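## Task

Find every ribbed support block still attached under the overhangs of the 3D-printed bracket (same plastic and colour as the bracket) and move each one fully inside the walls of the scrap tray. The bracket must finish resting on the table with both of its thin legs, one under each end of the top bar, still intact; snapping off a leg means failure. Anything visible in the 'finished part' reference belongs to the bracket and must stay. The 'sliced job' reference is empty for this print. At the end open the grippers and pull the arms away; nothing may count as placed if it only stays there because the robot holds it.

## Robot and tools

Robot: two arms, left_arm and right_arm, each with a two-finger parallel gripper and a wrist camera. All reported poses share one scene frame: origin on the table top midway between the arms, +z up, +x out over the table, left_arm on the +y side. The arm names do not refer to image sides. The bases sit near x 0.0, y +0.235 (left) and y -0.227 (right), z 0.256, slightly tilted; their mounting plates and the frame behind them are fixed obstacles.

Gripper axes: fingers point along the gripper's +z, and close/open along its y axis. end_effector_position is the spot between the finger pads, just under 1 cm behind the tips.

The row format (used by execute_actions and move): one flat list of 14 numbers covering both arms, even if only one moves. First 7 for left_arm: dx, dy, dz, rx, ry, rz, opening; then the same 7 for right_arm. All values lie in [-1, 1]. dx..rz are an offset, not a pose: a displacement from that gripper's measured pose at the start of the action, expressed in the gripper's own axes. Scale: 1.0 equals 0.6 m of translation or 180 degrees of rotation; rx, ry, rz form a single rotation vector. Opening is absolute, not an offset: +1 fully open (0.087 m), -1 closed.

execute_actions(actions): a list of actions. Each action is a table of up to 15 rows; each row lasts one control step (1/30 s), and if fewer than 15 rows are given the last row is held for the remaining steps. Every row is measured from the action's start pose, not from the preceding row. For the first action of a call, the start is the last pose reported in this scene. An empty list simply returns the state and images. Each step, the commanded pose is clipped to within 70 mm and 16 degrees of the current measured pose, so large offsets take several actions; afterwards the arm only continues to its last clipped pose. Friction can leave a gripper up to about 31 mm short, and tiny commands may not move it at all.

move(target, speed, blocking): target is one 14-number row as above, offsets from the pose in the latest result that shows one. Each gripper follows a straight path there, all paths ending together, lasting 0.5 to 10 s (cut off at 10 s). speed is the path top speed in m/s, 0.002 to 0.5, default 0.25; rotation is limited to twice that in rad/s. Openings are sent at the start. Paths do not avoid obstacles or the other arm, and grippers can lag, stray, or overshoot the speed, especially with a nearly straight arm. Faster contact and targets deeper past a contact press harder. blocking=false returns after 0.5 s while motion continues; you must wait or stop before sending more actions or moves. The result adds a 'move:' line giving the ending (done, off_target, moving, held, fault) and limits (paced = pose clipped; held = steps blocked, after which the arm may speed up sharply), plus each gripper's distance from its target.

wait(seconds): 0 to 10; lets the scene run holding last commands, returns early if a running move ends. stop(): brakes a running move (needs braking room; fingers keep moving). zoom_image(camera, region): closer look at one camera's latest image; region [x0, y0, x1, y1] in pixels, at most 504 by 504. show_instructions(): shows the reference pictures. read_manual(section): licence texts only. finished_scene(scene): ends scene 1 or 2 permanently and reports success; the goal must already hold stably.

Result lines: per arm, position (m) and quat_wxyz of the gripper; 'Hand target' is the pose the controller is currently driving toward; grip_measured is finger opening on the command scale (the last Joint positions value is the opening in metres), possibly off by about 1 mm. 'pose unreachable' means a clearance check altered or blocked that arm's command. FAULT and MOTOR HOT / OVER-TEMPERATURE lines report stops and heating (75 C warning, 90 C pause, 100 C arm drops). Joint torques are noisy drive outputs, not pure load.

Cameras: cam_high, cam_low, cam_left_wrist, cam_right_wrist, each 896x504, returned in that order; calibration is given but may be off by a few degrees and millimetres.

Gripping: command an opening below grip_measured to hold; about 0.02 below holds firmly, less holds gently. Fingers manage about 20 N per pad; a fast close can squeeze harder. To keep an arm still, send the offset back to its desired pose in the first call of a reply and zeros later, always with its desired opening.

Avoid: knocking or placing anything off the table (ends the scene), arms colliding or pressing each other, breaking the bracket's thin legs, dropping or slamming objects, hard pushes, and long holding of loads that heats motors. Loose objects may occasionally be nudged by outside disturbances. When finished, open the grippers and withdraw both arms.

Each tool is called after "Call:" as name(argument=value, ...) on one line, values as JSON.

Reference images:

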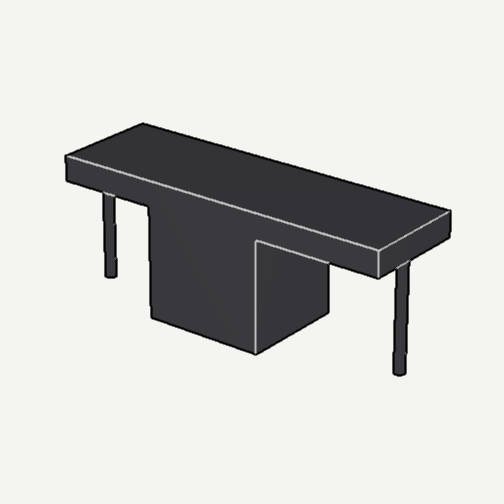

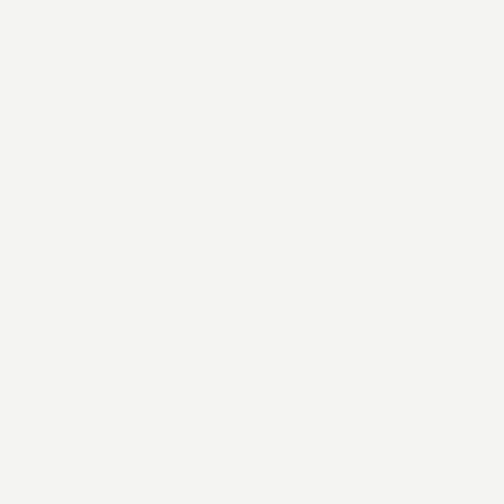

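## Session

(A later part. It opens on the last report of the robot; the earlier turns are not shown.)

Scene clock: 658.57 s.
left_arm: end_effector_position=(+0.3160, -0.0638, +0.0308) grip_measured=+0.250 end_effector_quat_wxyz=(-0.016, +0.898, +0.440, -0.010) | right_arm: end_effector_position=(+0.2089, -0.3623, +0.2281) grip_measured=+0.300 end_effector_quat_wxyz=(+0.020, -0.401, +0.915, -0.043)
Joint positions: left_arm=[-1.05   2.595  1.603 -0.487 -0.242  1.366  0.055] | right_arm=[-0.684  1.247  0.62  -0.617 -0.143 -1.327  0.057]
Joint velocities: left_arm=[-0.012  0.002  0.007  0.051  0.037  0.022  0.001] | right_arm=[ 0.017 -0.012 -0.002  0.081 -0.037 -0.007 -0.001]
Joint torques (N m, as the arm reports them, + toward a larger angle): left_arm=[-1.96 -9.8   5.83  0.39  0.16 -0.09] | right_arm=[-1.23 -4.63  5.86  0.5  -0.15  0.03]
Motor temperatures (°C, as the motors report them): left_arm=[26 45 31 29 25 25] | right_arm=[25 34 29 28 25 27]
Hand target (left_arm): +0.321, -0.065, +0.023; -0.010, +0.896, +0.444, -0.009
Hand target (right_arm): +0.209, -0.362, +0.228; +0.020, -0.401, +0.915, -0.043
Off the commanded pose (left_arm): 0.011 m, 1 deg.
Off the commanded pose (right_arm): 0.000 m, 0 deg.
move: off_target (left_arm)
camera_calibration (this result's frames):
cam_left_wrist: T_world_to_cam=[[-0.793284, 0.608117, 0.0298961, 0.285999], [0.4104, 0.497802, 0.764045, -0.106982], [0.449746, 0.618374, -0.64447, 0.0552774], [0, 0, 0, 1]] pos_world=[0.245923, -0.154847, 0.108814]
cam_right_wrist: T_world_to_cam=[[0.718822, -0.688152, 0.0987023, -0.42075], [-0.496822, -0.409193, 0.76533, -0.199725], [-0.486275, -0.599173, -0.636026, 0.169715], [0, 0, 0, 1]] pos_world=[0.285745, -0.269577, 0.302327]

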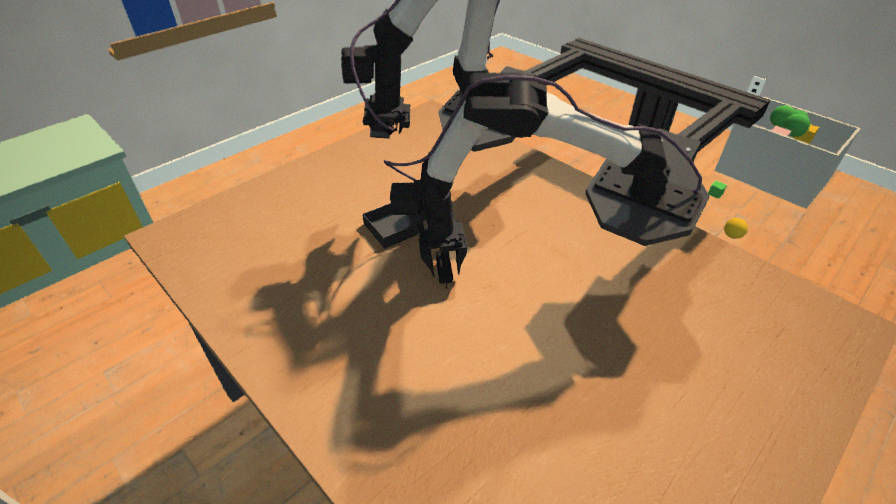

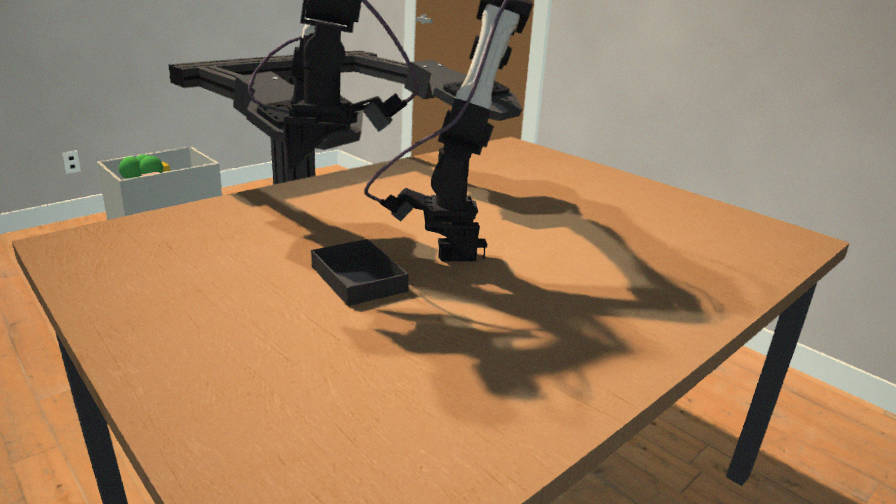

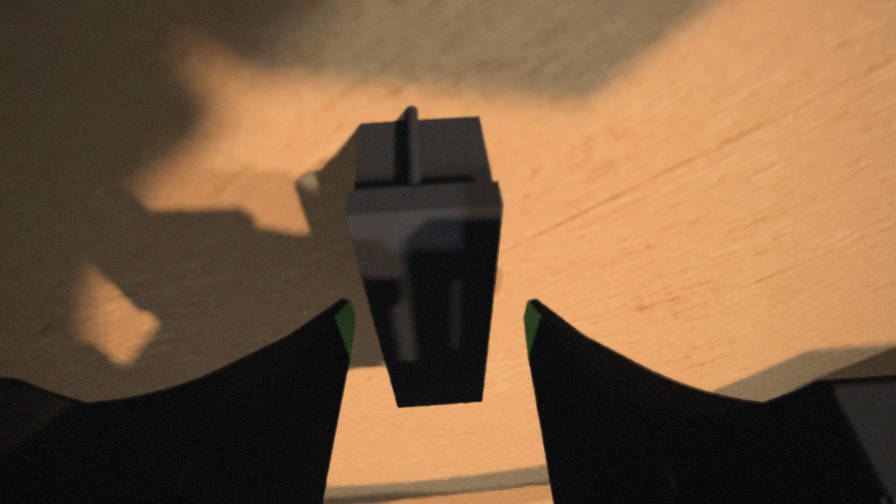

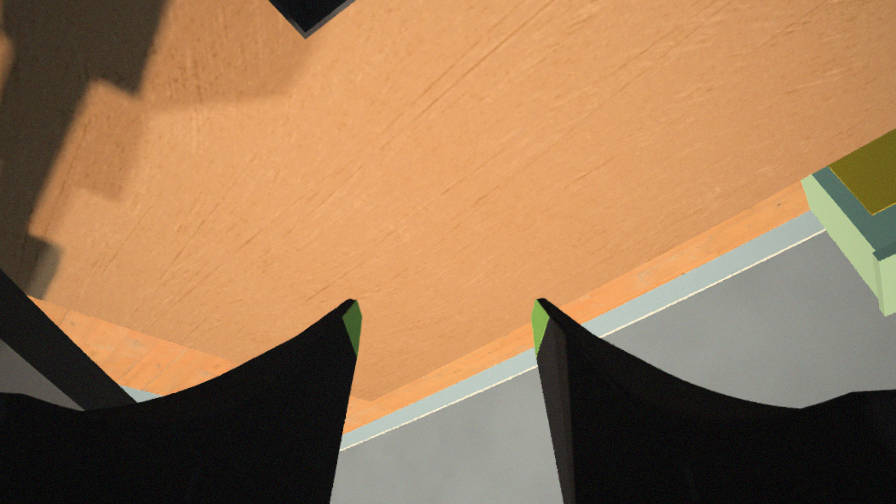

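Call:
move(target=[-0.027,0.006,0.008,0,0,0,0.25, 0,0,0,0,0,0,0.3], speed=0.03)

Call:
zoom_image(camera="cam_low", region=[435, 225, 495, 270])

Scene clock: 702.90 s.
left_arm: end_effector_position=(+0.3150, -0.0788, +0.0326) grip_measured=+0.250 end_effector_quat_wxyz=(-0.004, +0.896, +0.443, -0.008) | right_arm: end_effector_position=(+0.2089, -0.3623, +0.2281) grip_measured=+0.300 end_effector_quat_wxyz=(+0.020, -0.401, +0.915, -0.043)
Joint positions: left_arm=[-1.073  2.61   1.637 -0.487 -0.242  1.342  0.055] | right_arm=[-0.684  1.247  0.62  -0.617 -0.143 -1.327  0.057]
Joint velocities: left_arm=[-0.007  0.002 -0.017  0.007 -0.037  0.051  0.001] | right_arm=[ 0.007 -0.002 -0.002 -0.007 -0.051 -0.051  0.001]
Joint torques (N m, as the arm reports them, + toward a larger angle): left_arm=[-4.11 -9.68  6.15  0.13  0.11 -0.21] | right_arm=[-1.23 -4.59  5.87  0.49 -0.15  0.04]
Motor temperatures (°C, as the motors report them): left_arm=[26 48 33 28 25 25] | right_arm=[25 33 31 28 25 27]
Hand target (left_arm): +0.308, -0.079, +0.026; -0.015, +0.898, +0.440, -0.010
Hand target (right_arm): +0.209, -0.362, +0.228; +0.020, -0.401, +0.915, -0.043
Off the commanded pose (left_arm): 0.009 m, 1 deg.
Off the commanded pose (right_arm): 0.000 m, 0 deg.
move: done
camera_calibration (this result's frames):
cam_left_wrist: T_world_to_cam=[[-0.797763, 0.602934, 0.00663022, 0.295979], [0.396218, 0.515898, 0.759513, -0.0944467], [0.454516, 0.608539, -0.650458, 0.0641029], [0, 0, 0, 1]] pos_world=[0.244407, -0.16874, 0.111467]
cam_right_wrist: T_world_to_cam=[[0.718822, -0.688152, 0.0987023, -0.42075], [-0.496822, -0.409193, 0.76533, -0.199725], [-0.486275, -0.599173, -0.636026, 0.169715], [0, 0, 0, 1]] pos_world=[0.285745, -0.269577, 0.302327]

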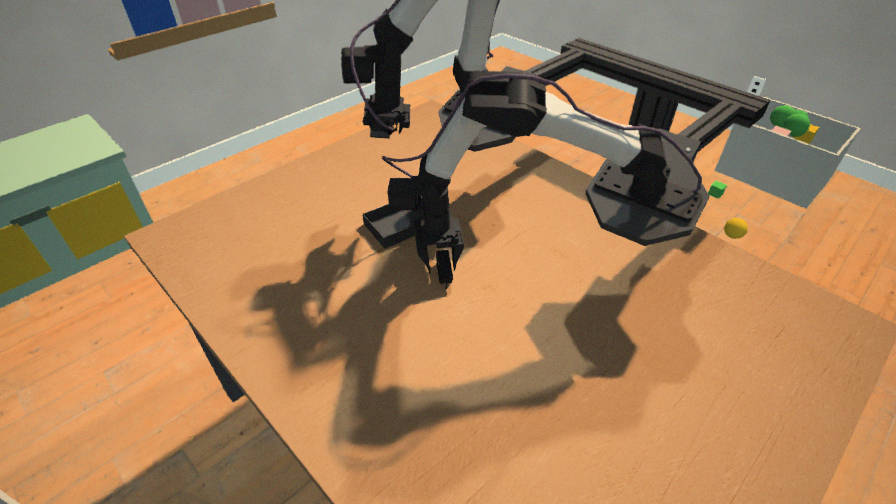

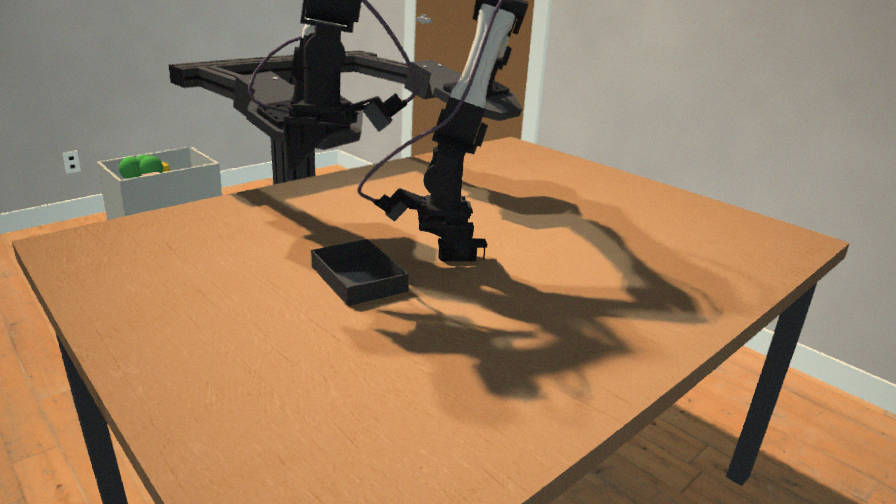

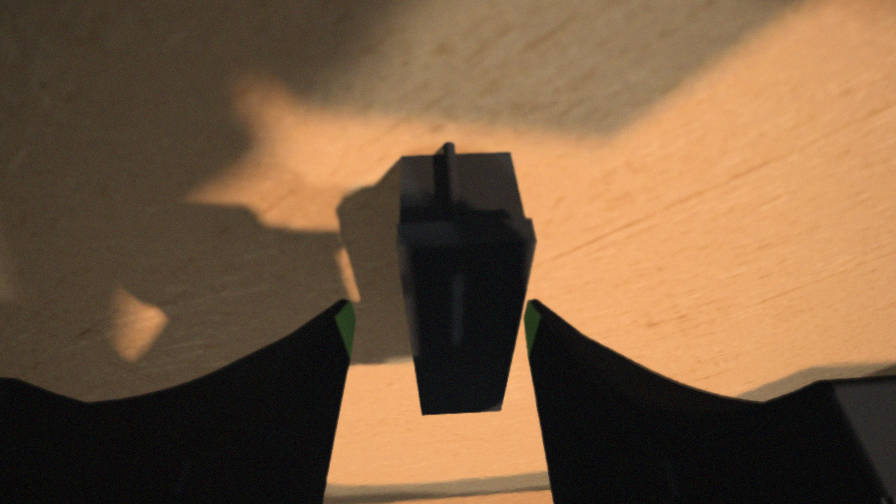

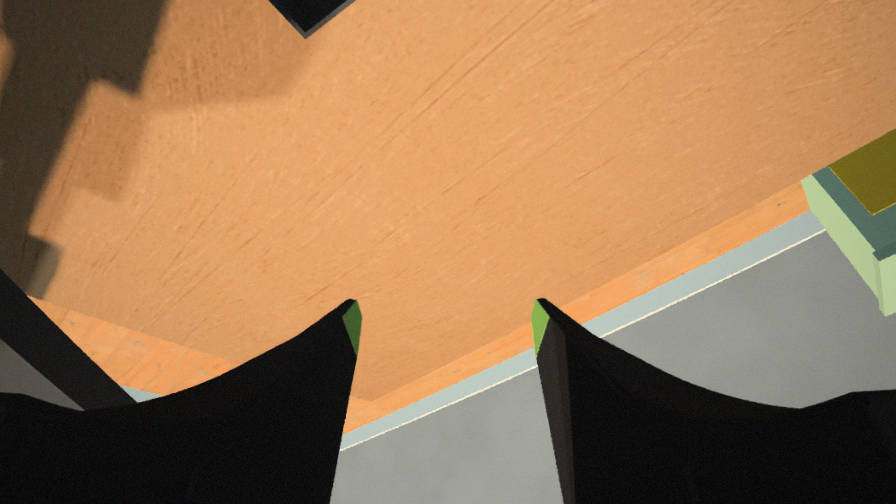

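Region (435, 225, 495, 270) of cam_low's 896x504 image, scaled by 8.400, with more detail than that image has; it fills the top 378 rows of this view, and the rest is white.

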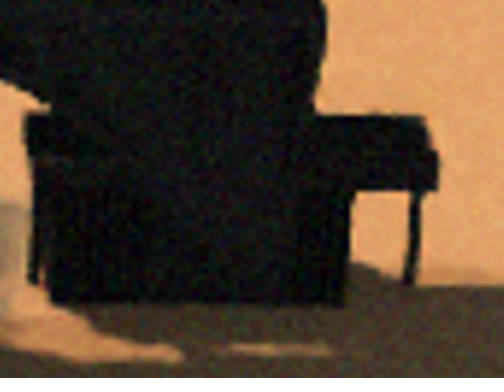

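Call:
execute_actions(actions=[[[0,0,0,0,0,0,0.2,0,0,0,0,0,0,0.3],[0,0,0,0,0,0,0.15,0,0,0,0,0,0,0.3],[0,0,0,0,0,0,0.1,0,0,0,0,0,0,0.3],[0,0,0,0,0,0,0.07,0,0,0,0,0,0,0.3],[0,0,0,0,0,0,0.04,0,0,0,0,0,0,0.3],[0,0,0,0,0,0,0.01,0,0,0,0,0,0,0.3],[0,0,0,0,0,0,-0.02,0,0,0,0,0,0,0.3],[0,0,0,0,0,0,-0.05,0,0,0,0,0,0,0.3],[0,0,0,0,0,0,-0.08,0,0,0,0,0,0,0.3],[0,0,0,0,0,0,-0.11,0,0,0,0,0,0,0.3],[0,0,0,0,0,0,-0.14,0,0,0,0,0,0,0.3],[0,0,0,0,0,0,-0.17,0,0,0,0,0,0,0.3],[0,0,0,0,0,0,-0.19,0,0,0,0,0,0,0.3],[0,0,0,0,0,0,-0.21,0,0,0,0,0,0,0.3],[0,0,0,0,0,0,-0.23,0,0,0,0,0,0,0.3]],[[0,0,0,0,0,0,-0.25,0,0,0,0,0,0,0.3],[0,0,0,0,0,0,-0.26,0,0,0,0,0,0,0.3],[0,0,0,0,0,0,-0.27,0,0,0,0,0,0,0.3],[0,0,0,0,0,0,-0.28,0,0,0,0,0,0,0.3],[0,0,0,0,0,0,-0.29,0,0,0,0,0,0,0.3],[0,0,0,0,0,0,-0.30,0,0,0,0,0,0,0.3],[0,0,0,0,0,0,-0.31,0,0,0,0,0,0,0.3],[0,0,0,0,0,0,-0.32,0,0,0,0,0,0,0.3],[0,0,0,0,0,0,-0.33,0,0,0,0,0,0,0.3],[0,0,0,0,0,0,-0.34,0,0,0,0,0,0,0.3],[0,0,0,0,0,0,-0.35,0,0,0,0,0,0,0.3],[0,0,0,0,0,0,-0.36,0,0,0,0,0,0,0.3],[0,0,0,0,0,0,-0.37,0,0,0,0,0,0,0.3],[0,0,0,0,0,0,-0.38,0,0,0,0,0,0,0.3],[0,0,0,0,0,0,-0.38,0,0,0,0,0,0,0.3]]])

Scene clock: 711.57 s.
left_arm: end_effector_position=(+0.3149, -0.0787, +0.0326) grip_measured=-0.342 end_effector_quat_wxyz=(-0.004, +0.896, +0.444, -0.008) | right_arm: end_effector_position=(+0.2089, -0.3623, +0.2281) grip_measured=+0.300 end_effector_quat_wxyz=(+0.020, -0.401, +0.915, -0.043)
Joint positions: left_arm=[-1.073  2.61   1.637 -0.487 -0.242  1.341  0.029] | right_arm=[-0.684  1.247  0.62  -0.617 -0.143 -1.327  0.057]
Joint velocities: left_arm=[-0.012  0.002 -0.017  0.007 -0.022 -0.051 -0.   ] | right_arm=[ 0.002 -0.017 -0.007  0.022 -0.037 -0.037  0.001]
Joint torques (N m, as the arm reports them, + toward a larger angle): left_arm=[ -3.3  -11.69   4.36   0.31   0.12  -0.14] | right_arm=[-1.2  -4.59  5.9   0.47 -0.15  0.04]
Motor temperatures (°C, as the motors report them): left_arm=[26 49 33 28 25 25] | right_arm=[25 33 31 28 25 27]
Hand target (left_arm): +0.315, -0.079, +0.033; -0.004, +0.896, +0.444, -0.008
Hand target (right_arm): +0.209, -0.362, +0.228; +0.020, -0.401, +0.915, -0.043
Off the commanded pose (left_arm): 0.000 m, 0 deg.
Off the commanded pose (right_arm): 0.000 m, 0 deg.
camera_calibration (this result's frames):
cam_left_wrist: T_world_to_cam=[[-0.798223, 0.602325, 0.0066388, 0.296044], [0.395825, 0.51619, 0.75952, -0.0943003], [0.454051, 0.608894, -0.65045, 0.064277], [0, 0, 0, 1]] pos_world=[0.24445, -0.168776, 0.111467]
cam_right_wrist: T_world_to_cam=[[0.718822, -0.688152, 0.0987023, -0.42075], [-0.496822, -0.409193, 0.76533, -0.199725], [-0.486275, -0.599173, -0.636026, 0.169715], [0, 0, 0, 1]] pos_world=[0.285745, -0.269577, 0.302327]

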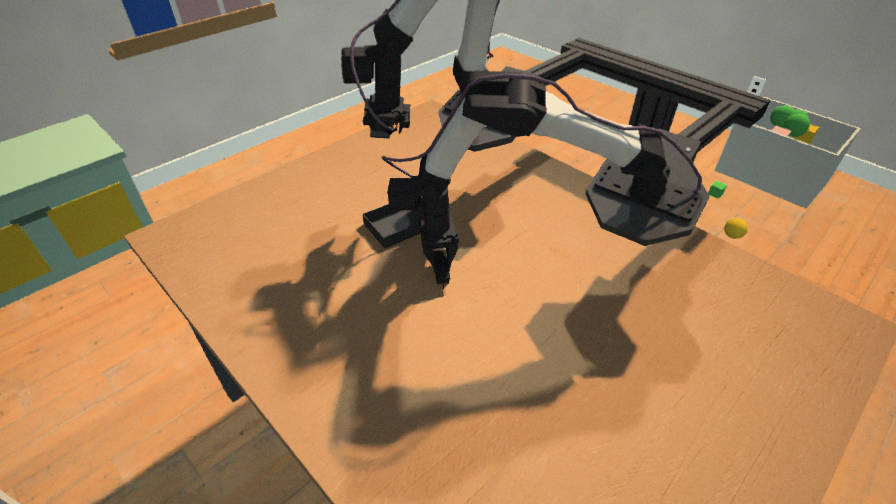

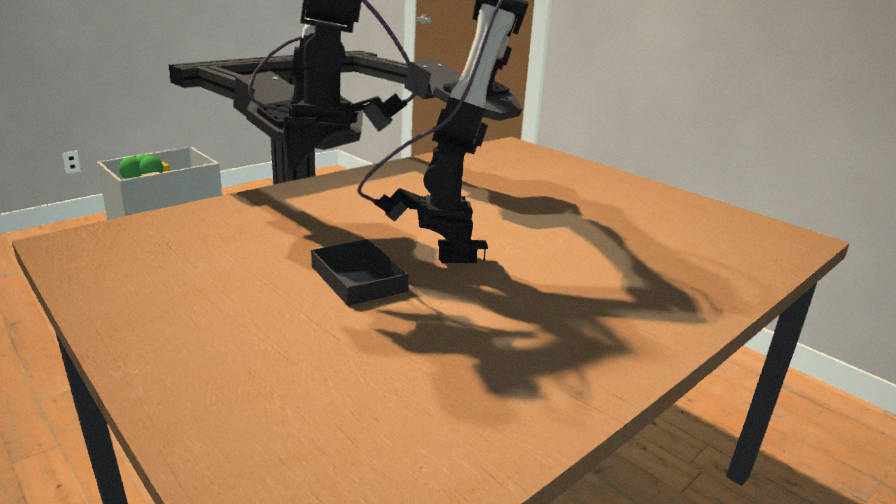

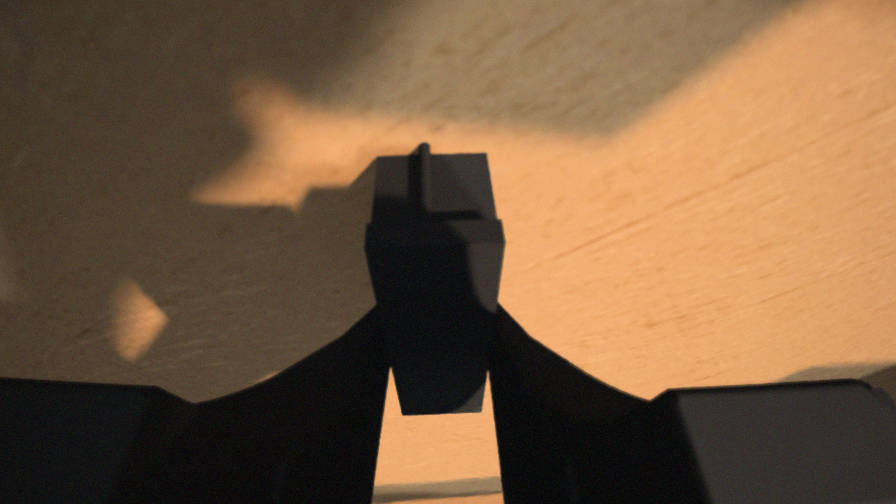

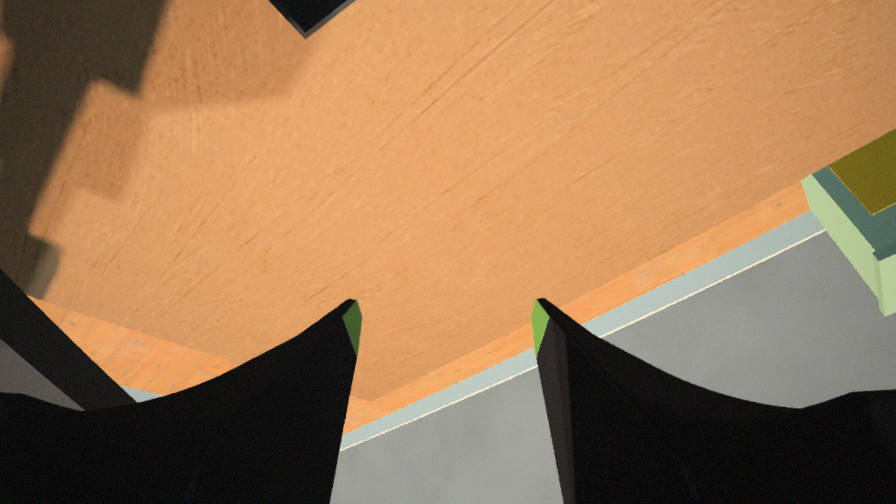

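Call:
move(target=[0,0,-0.2,0,0,0,-0.38, 0,0,0,0,0,0,0.3], speed=0.1)

Scene clock: 789.30 s.
left_arm: end_effector_position=(+0.3262, -0.0855, +0.1519) grip_measured=-0.342 end_effector_quat_wxyz=(+0.010, +0.894, +0.448, -0.009) | right_arm: end_effector_position=(+0.2089, -0.3623, +0.2281) grip_measured=+0.300 end_effector_quat_wxyz=(+0.020, -0.401, +0.915, -0.043)
Joint positions: left_arm=[-1.13   2.327  1.637 -0.756 -0.242  1.28   0.029] | right_arm=[-0.684  1.247  0.62  -0.617 -0.143 -1.327  0.057]
Joint velocities: left_arm=[ 0.012 -0.012  0.007 -0.051 -0.051 -0.022 -0.002] | right_arm=[ 0.002  0.017 -0.012  0.037 -0.051 -0.037  0.   ]
Joint torques (N m, as the arm reports them, + toward a larger angle): left_arm=[ -4.15 -12.19   4.25   0.17   0.06  -0.23] | right_arm=[-1.16 -4.58  5.91  0.47 -0.16  0.03]
Motor temperatures (°C, as the motors report them): left_arm=[26 59 32 27 25 25] | right_arm=[25 32 31 28 25 27]
Hand target (left_arm): +0.318, -0.080, +0.153; -0.004, +0.896, +0.444, -0.009
Hand target (right_arm): +0.209, -0.362, +0.228; +0.020, -0.401, +0.915, -0.043
Off the commanded pose (left_arm): 0.011 m, 2 deg.
Off the commanded pose (right_arm): 0.000 m, 0 deg.
move: off_target (left_arm)
camera_calibration (this result's frames):
cam_left_wrist: T_world_to_cam=[[-0.803969, 0.594407, -0.0177106, 0.313162], [0.382113, 0.539191, 0.750508, -0.178028], [0.455657, 0.596618, -0.660624, 0.140861], [0, 0, 0, 1]] pos_world=[0.255616, -0.174195, 0.232214]
cam_right_wrist: T_world_to_cam=[[0.718822, -0.688152, 0.0987023, -0.42075], [-0.496822, -0.409193, 0.76533, -0.199725], [-0.486275, -0.599173, -0.636026, 0.169715], [0, 0, 0, 1]] pos_world=[0.285745, -0.269577, 0.302327]

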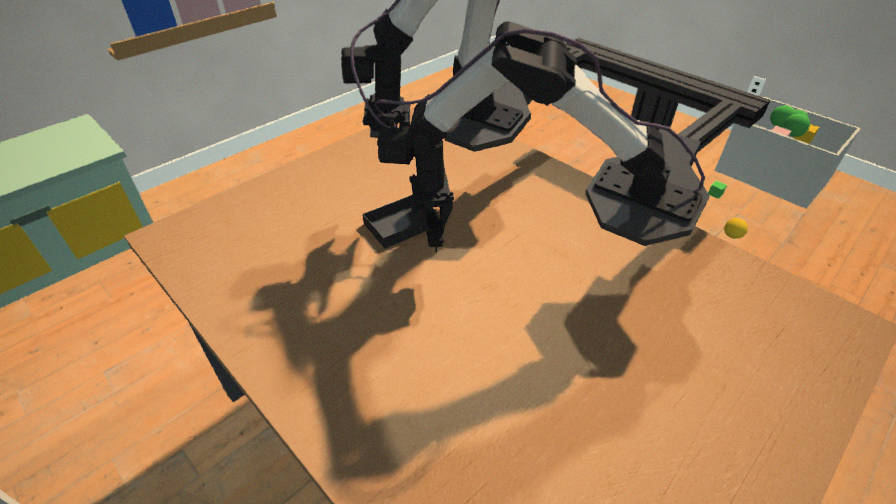

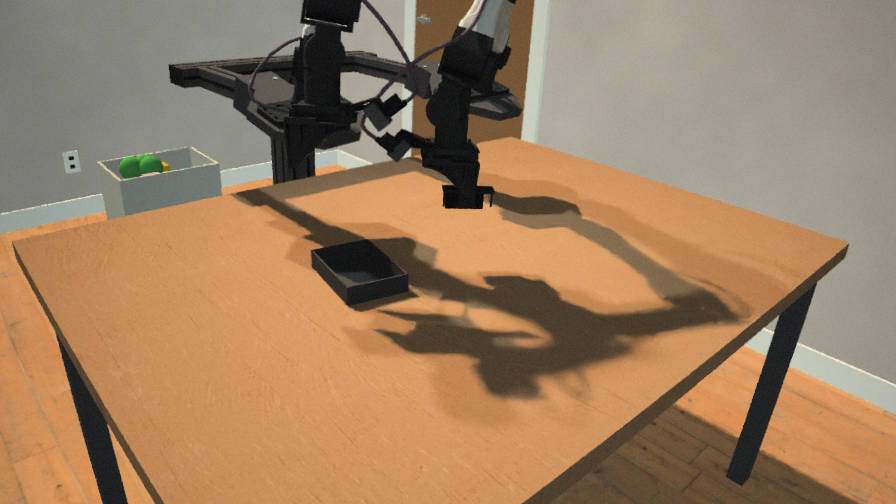

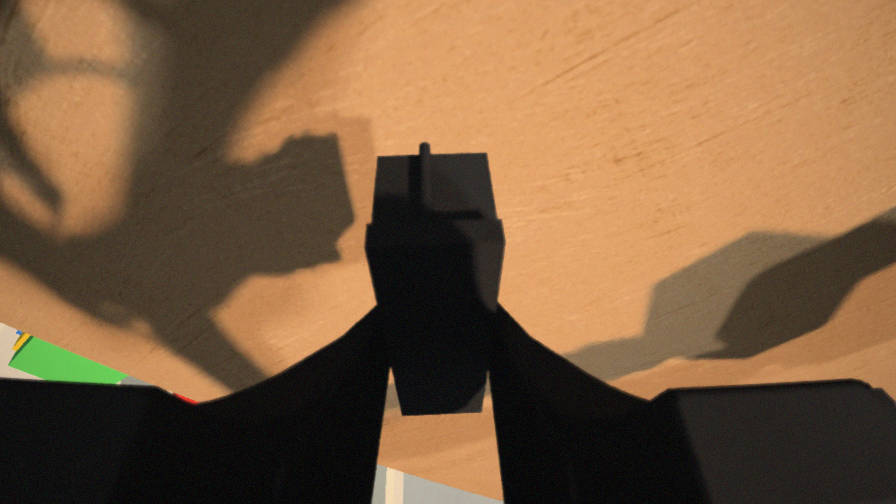

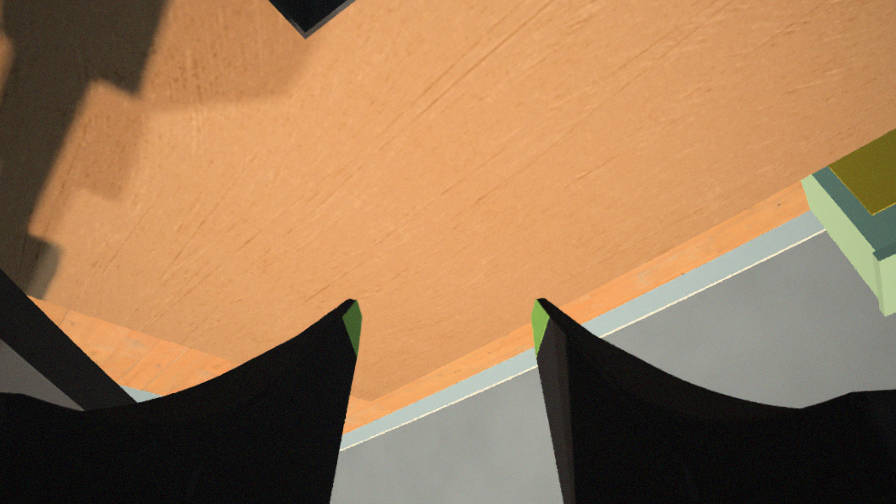

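Call:
move(target=[0.154,-0.169,-0.05,0,0,-0.61,-0.38, 0,0,0,0,0,0,0.3], speed=0.25)

Scene clock: 810.63 s.
left_arm: end_effector_position=(+0.3073, +0.0470, +0.1802) grip_measured=-0.342 end_effector_quat_wxyz=(+0.001, +0.158, +0.987, -0.006) | right_arm: end_effector_position=(+0.2089, -0.3623, +0.2281) grip_measured=+0.300 end_effector_quat_wxyz=(+0.020, -0.401, +0.915, -0.043)
Joint positions: left_arm=[-0.805  1.946  1.23  -0.66  -0.205 -0.287  0.029] | right_arm=[-0.684  1.247  0.62  -0.617 -0.143 -1.327  0.057]
Joint velocities: left_arm=[ 0.002  0.002 -0.012  0.051  0.037 -0.051 -0.001] | right_arm=[-0.002 -0.017 -0.007  0.007  0.037 -0.007  0.   ]
Joint torques (N m, as the arm reports them, + toward a larger angle): left_arm=[ -0.78 -10.39   3.17   0.52   0.17  -0.23] | right_arm=[-1.24 -4.56  5.84  0.49 -0.17  0.06]
Motor temperatures (°C, as the motors report them): left_arm=[26 60 31 27 25 25] | right_arm=[25 32 32 28 25 27]
Hand target (left_arm): +0.304, +0.051, +0.179; -0.000, +0.148, +0.989, -0.010
Hand target (right_arm): +0.209, -0.362, +0.228; +0.020, -0.401, +0.915, -0.043
Off the commanded pose (left_arm): 0.008 m, 1 deg.
Off the commanded pose (right_arm): 0.000 m, 0 deg.
move: done
camera_calibration (this result's frames):
cam_left_wrist: T_world_to_cam=[[-0.307006, -0.951699, 0.00403028, 0.135784], [-0.613171, 0.201036, 0.763941, 0.0557669], [-0.727852, 0.232063, -0.645273, 0.467166], [0, 0, 0, 1]] pos_world=[0.415909, 0.00960237, 0.2583]
cam_right_wrist: T_world_to_cam=[[0.718822, -0.688152, 0.0987023, -0.42075], [-0.496822, -0.409193, 0.76533, -0.199725], [-0.486275, -0.599173, -0.636026, 0.169715], [0, 0, 0, 1]] pos_world=[0.285745, -0.269577, 0.302327]

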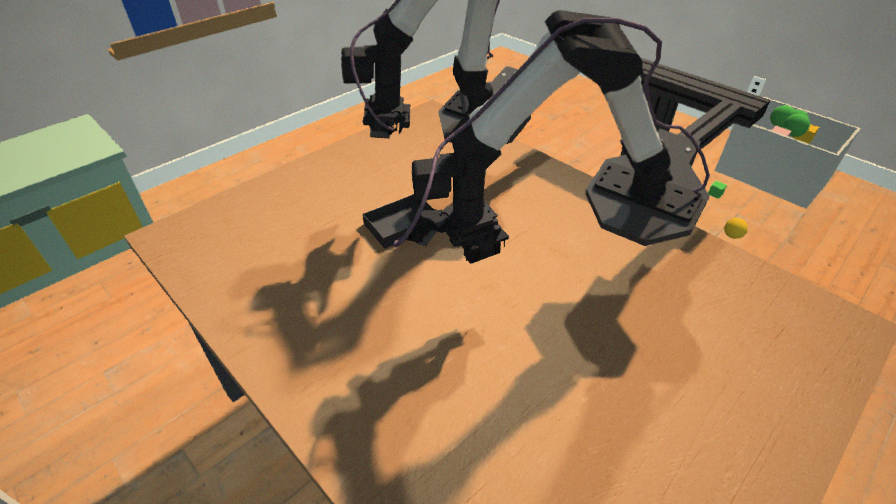

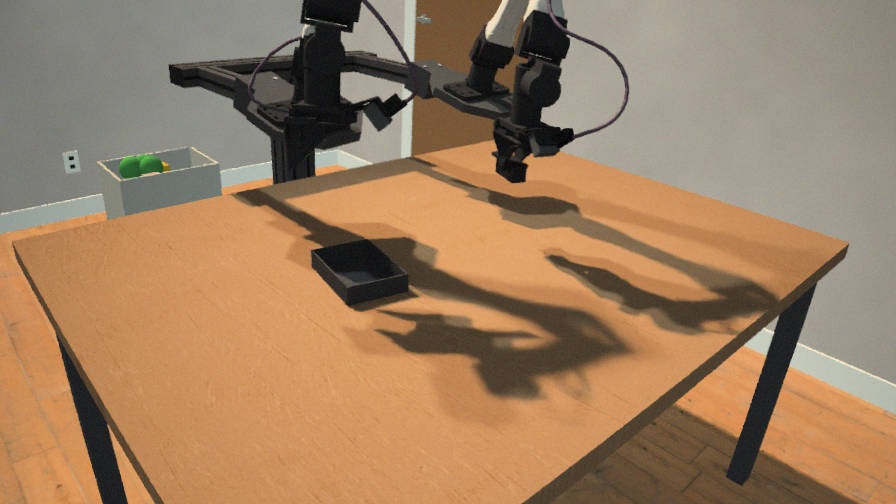

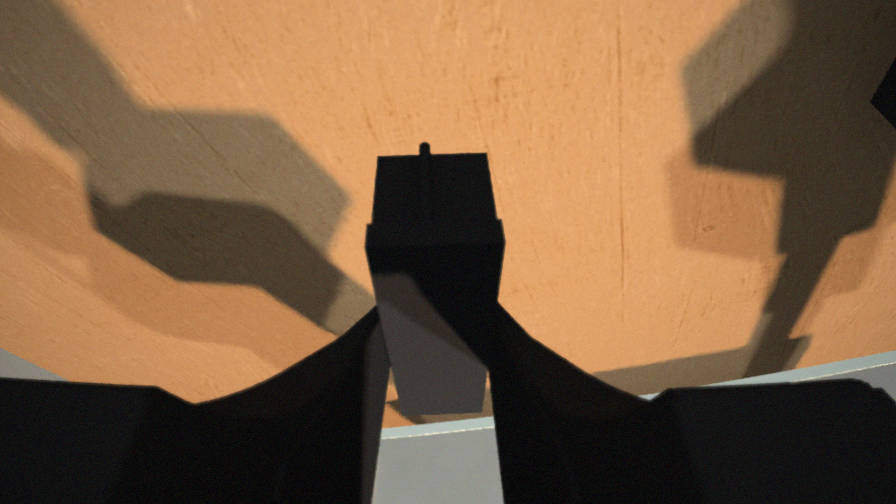

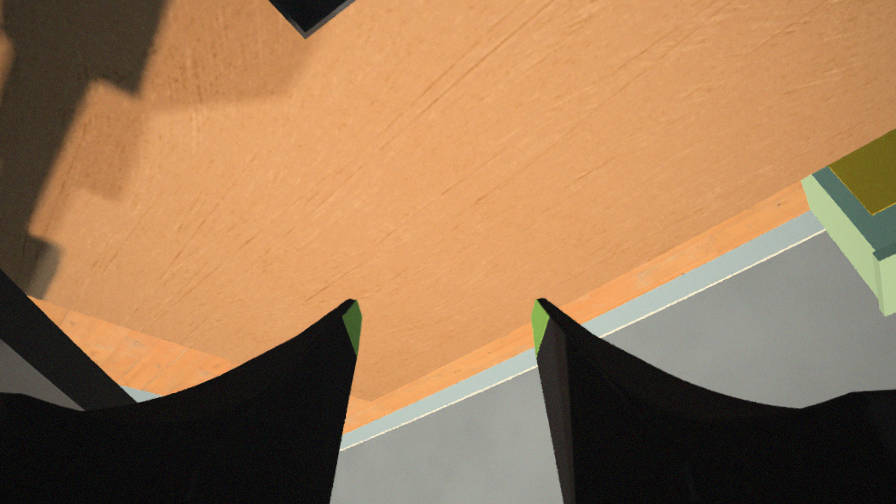

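Call:
move(target=[0.107,0.18,-0.033,0,0,-0.6,-0.38, 0,0,0,0,0,0,0.3], speed=0.25)

Scene clock: 818.00 s.
left_arm: end_effector_position=(+0.2874, +0.1724, +0.2009) grip_measured=-0.342 end_effector_quat_wxyz=(+0.003, -0.698, +0.716, +0.003) | right_arm: end_effector_position=(+0.2089, -0.3623, +0.2281) grip_measured=+0.300 end_effector_quat_wxyz=(+0.020, -0.401, +0.915, -0.043)
Joint positions: left_arm=[-0.325  1.435  0.714 -0.587 -0.113 -1.678  0.029] | right_arm=[-0.684  1.247  0.62  -0.617 -0.143 -1.327  0.057]
Joint velocities: left_arm=[-0.007 -0.002 -0.017  0.022 -0.037 -0.066 -0.   ] | right_arm=[-0.007 -0.002 -0.007 -0.022 -0.066  0.051  0.   ]
Joint torques (N m, as the arm reports them, + toward a larger angle): left_arm=[ 1.1  -6.73  2.94  0.43  0.09 -0.23] | right_arm=[-1.23 -4.57  5.9   0.5  -0.14  0.05]
Motor temperatures (°C, as the motors report them): left_arm=[26 59 31 27 25 25] | right_arm=[25 32 32 28 25 27]
Hand target (left_arm): +0.283, +0.174, +0.200; +0.000, +0.705, -0.709, +0.002
Hand target (right_arm): +0.209, -0.362, +0.228; +0.020, -0.401, +0.915, -0.043
Off the commanded pose (left_arm): 0.008 m, 2 deg.
Off the commanded pose (right_arm): 0.000 m, 0 deg.
move: done
camera_calibration (this result's frames):
cam_left_wrist: T_world_to_cam=[[0.999767, -0.020014, -0.00812138, -0.284851], [-0.00678432, -0.647963, 0.761642, -0.0249124], [-0.0205058, -0.761409, -0.647947, 0.405433], [0, 0, 0, 1]] pos_world=[0.292929, 0.286857, 0.27936]
cam_right_wrist: T_world_to_cam=[[0.718822, -0.688152, 0.0987023, -0.42075], [-0.496822, -0.409193, 0.76533, -0.199725], [-0.486275, -0.599173, -0.636026, 0.169715], [0, 0, 0, 1]] pos_world=[0.285745, -0.269577, 0.302327]

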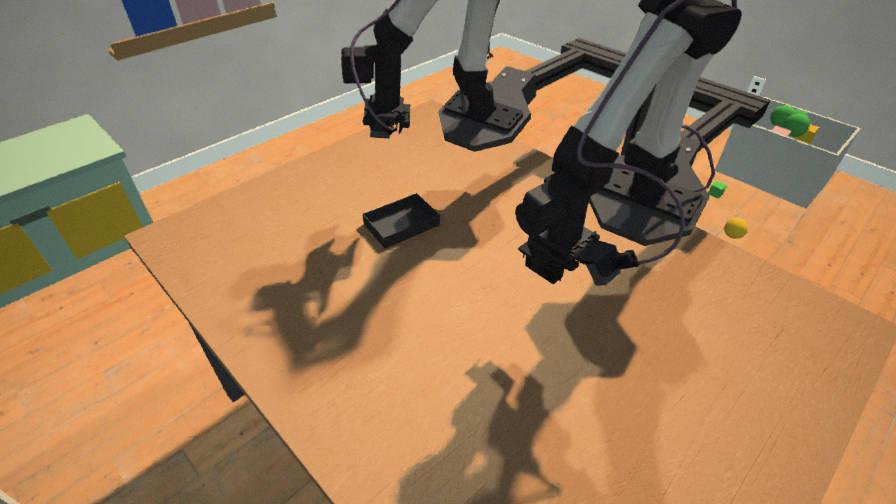

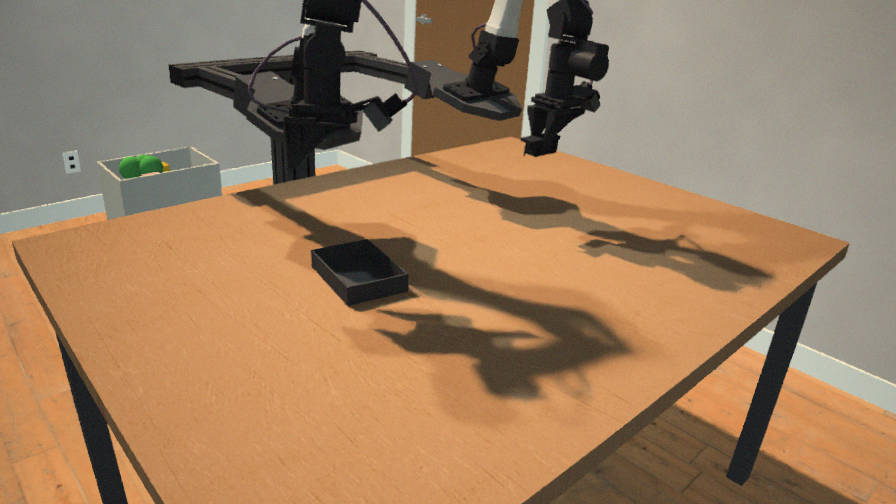

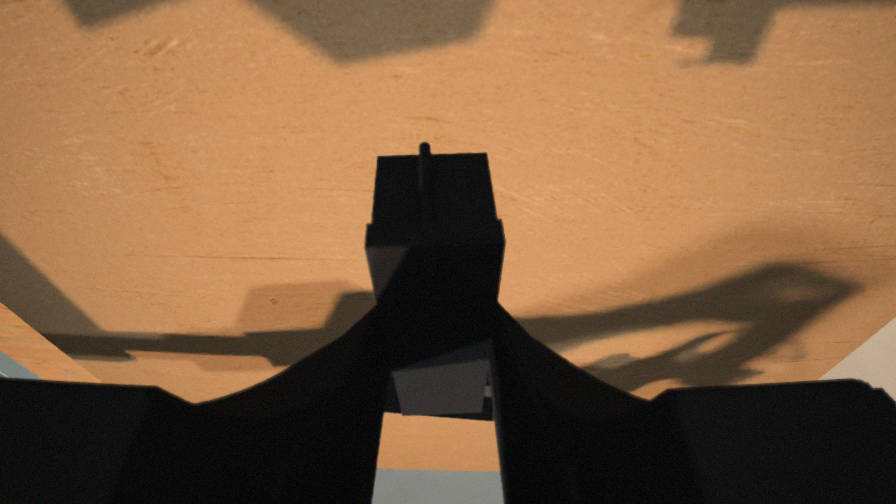

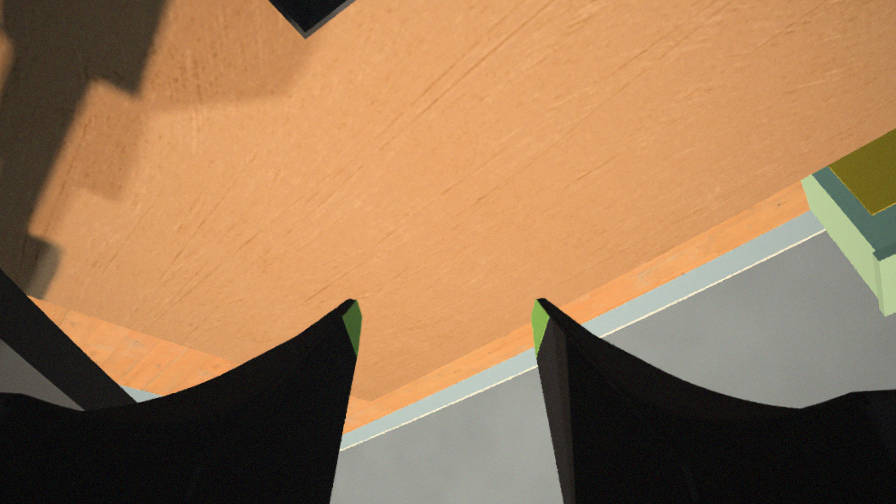

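Call:
move(target=[0.262,-0.028,-0.082,0,0.406,0,-0.38, 0,0,0,0,0,0,0.3], speed=0.2)

Scene clock: 829.63 s.
left_arm: end_effector_position=(+0.3100, +0.0166, +0.2525) grip_measured=-0.342 end_effector_quat_wxyz=(-0.411, -0.562, +0.583, -0.420) | right_arm: end_effector_position=(+0.2089, -0.3623, +0.2281) grip_measured=+0.300 end_effector_quat_wxyz=(+0.020, -0.401, +0.915, -0.043)
Joint positions: left_arm=[-0.33   1.904  0.661  0.225  1.131 -1.845  0.029] | right_arm=[-0.684  1.247  0.62  -0.617 -0.143 -1.327  0.057]
Joint velocities: left_arm=[ 0.002 -0.007 -0.012  0.081 -0.022 -0.037 -0.   ] | right_arm=[-0.002 -0.002  0.002 -0.022 -0.051 -0.037 -0.001]
Joint torques (N m, as the arm reports them, + toward a larger angle): left_arm=[-1.69 -5.62  0.55  0.91  0.73 -0.22] | right_arm=[-1.16 -4.62  5.83  0.47 -0.18  0.05]
Motor temperatures (°C, as the motors report them): left_arm=[26 55 31 27 25 25] | right_arm=[25 32 32 28 25 27]
Hand target (left_arm): +0.298, +0.014, +0.248; +0.428, +0.563, -0.577, +0.410
Hand target (right_arm): +0.209, -0.362, +0.228; +0.020, -0.401, +0.915, -0.043
Off the commanded pose (left_arm): 0.011 m, 2 deg.
Off the commanded pose (right_arm): 0.000 m, 0 deg.
move: off_target (left_arm)
camera_calibration (this result's frames):
cam_left_wrist: T_world_to_cam=[[0.999528, -0.0229934, 0.0203919, -0.317214], [-0.00509527, 0.530353, 0.847761, -0.206836], [-0.0303078, -0.847465, 0.529986, 0.0277823], [0, 0, 0, 1]] pos_world=[0.316852, 0.125947, 0.167092]
cam_right_wrist: T_world_to_cam=[[0.718822, -0.688152, 0.0987023, -0.42075], [-0.496822, -0.409193, 0.76533, -0.199725], [-0.486275, -0.599173, -0.636026, 0.169715], [0, 0, 0, 1]] pos_world=[0.285745, -0.269577, 0.302327]

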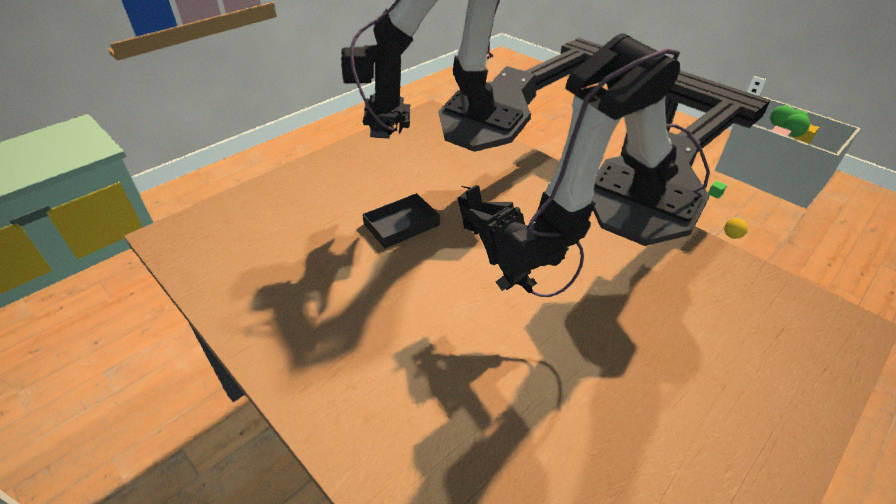

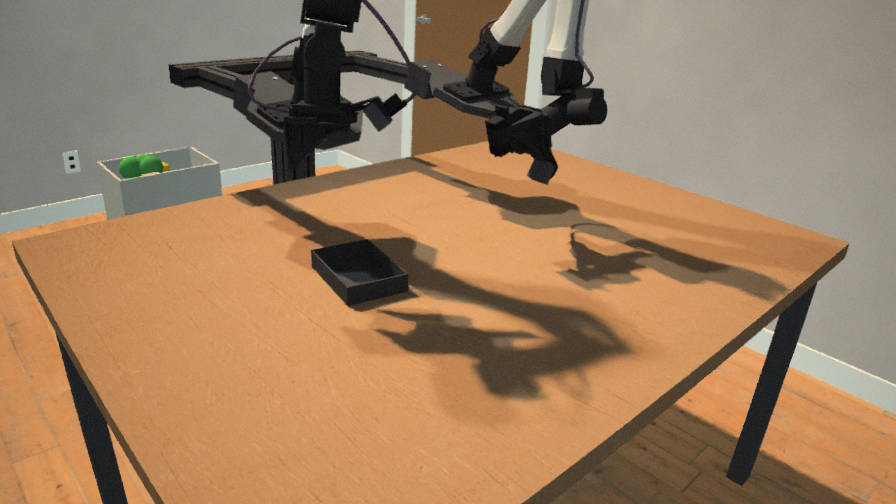

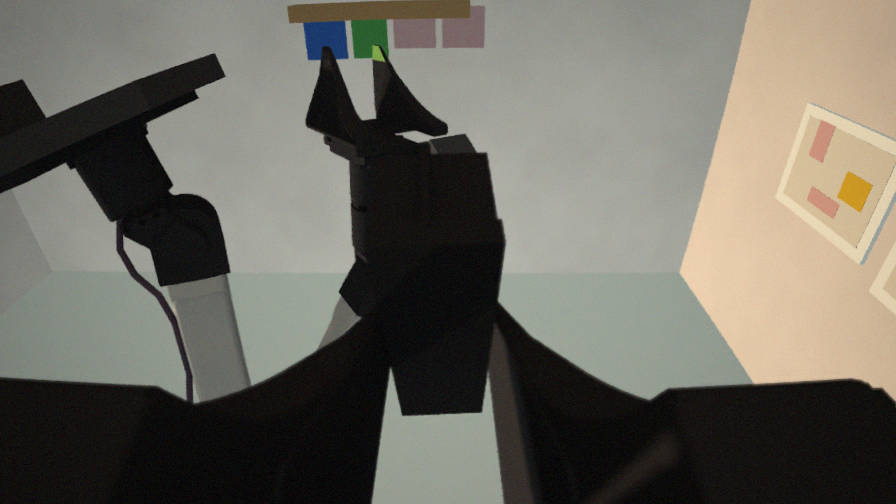

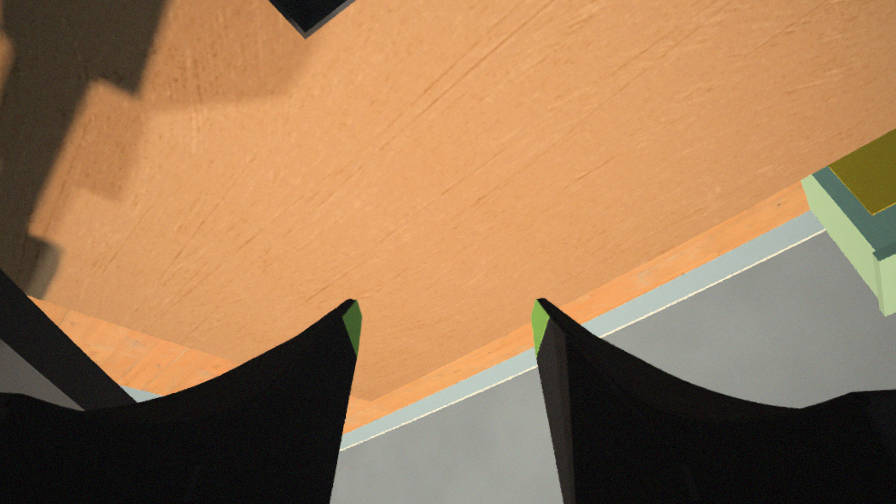

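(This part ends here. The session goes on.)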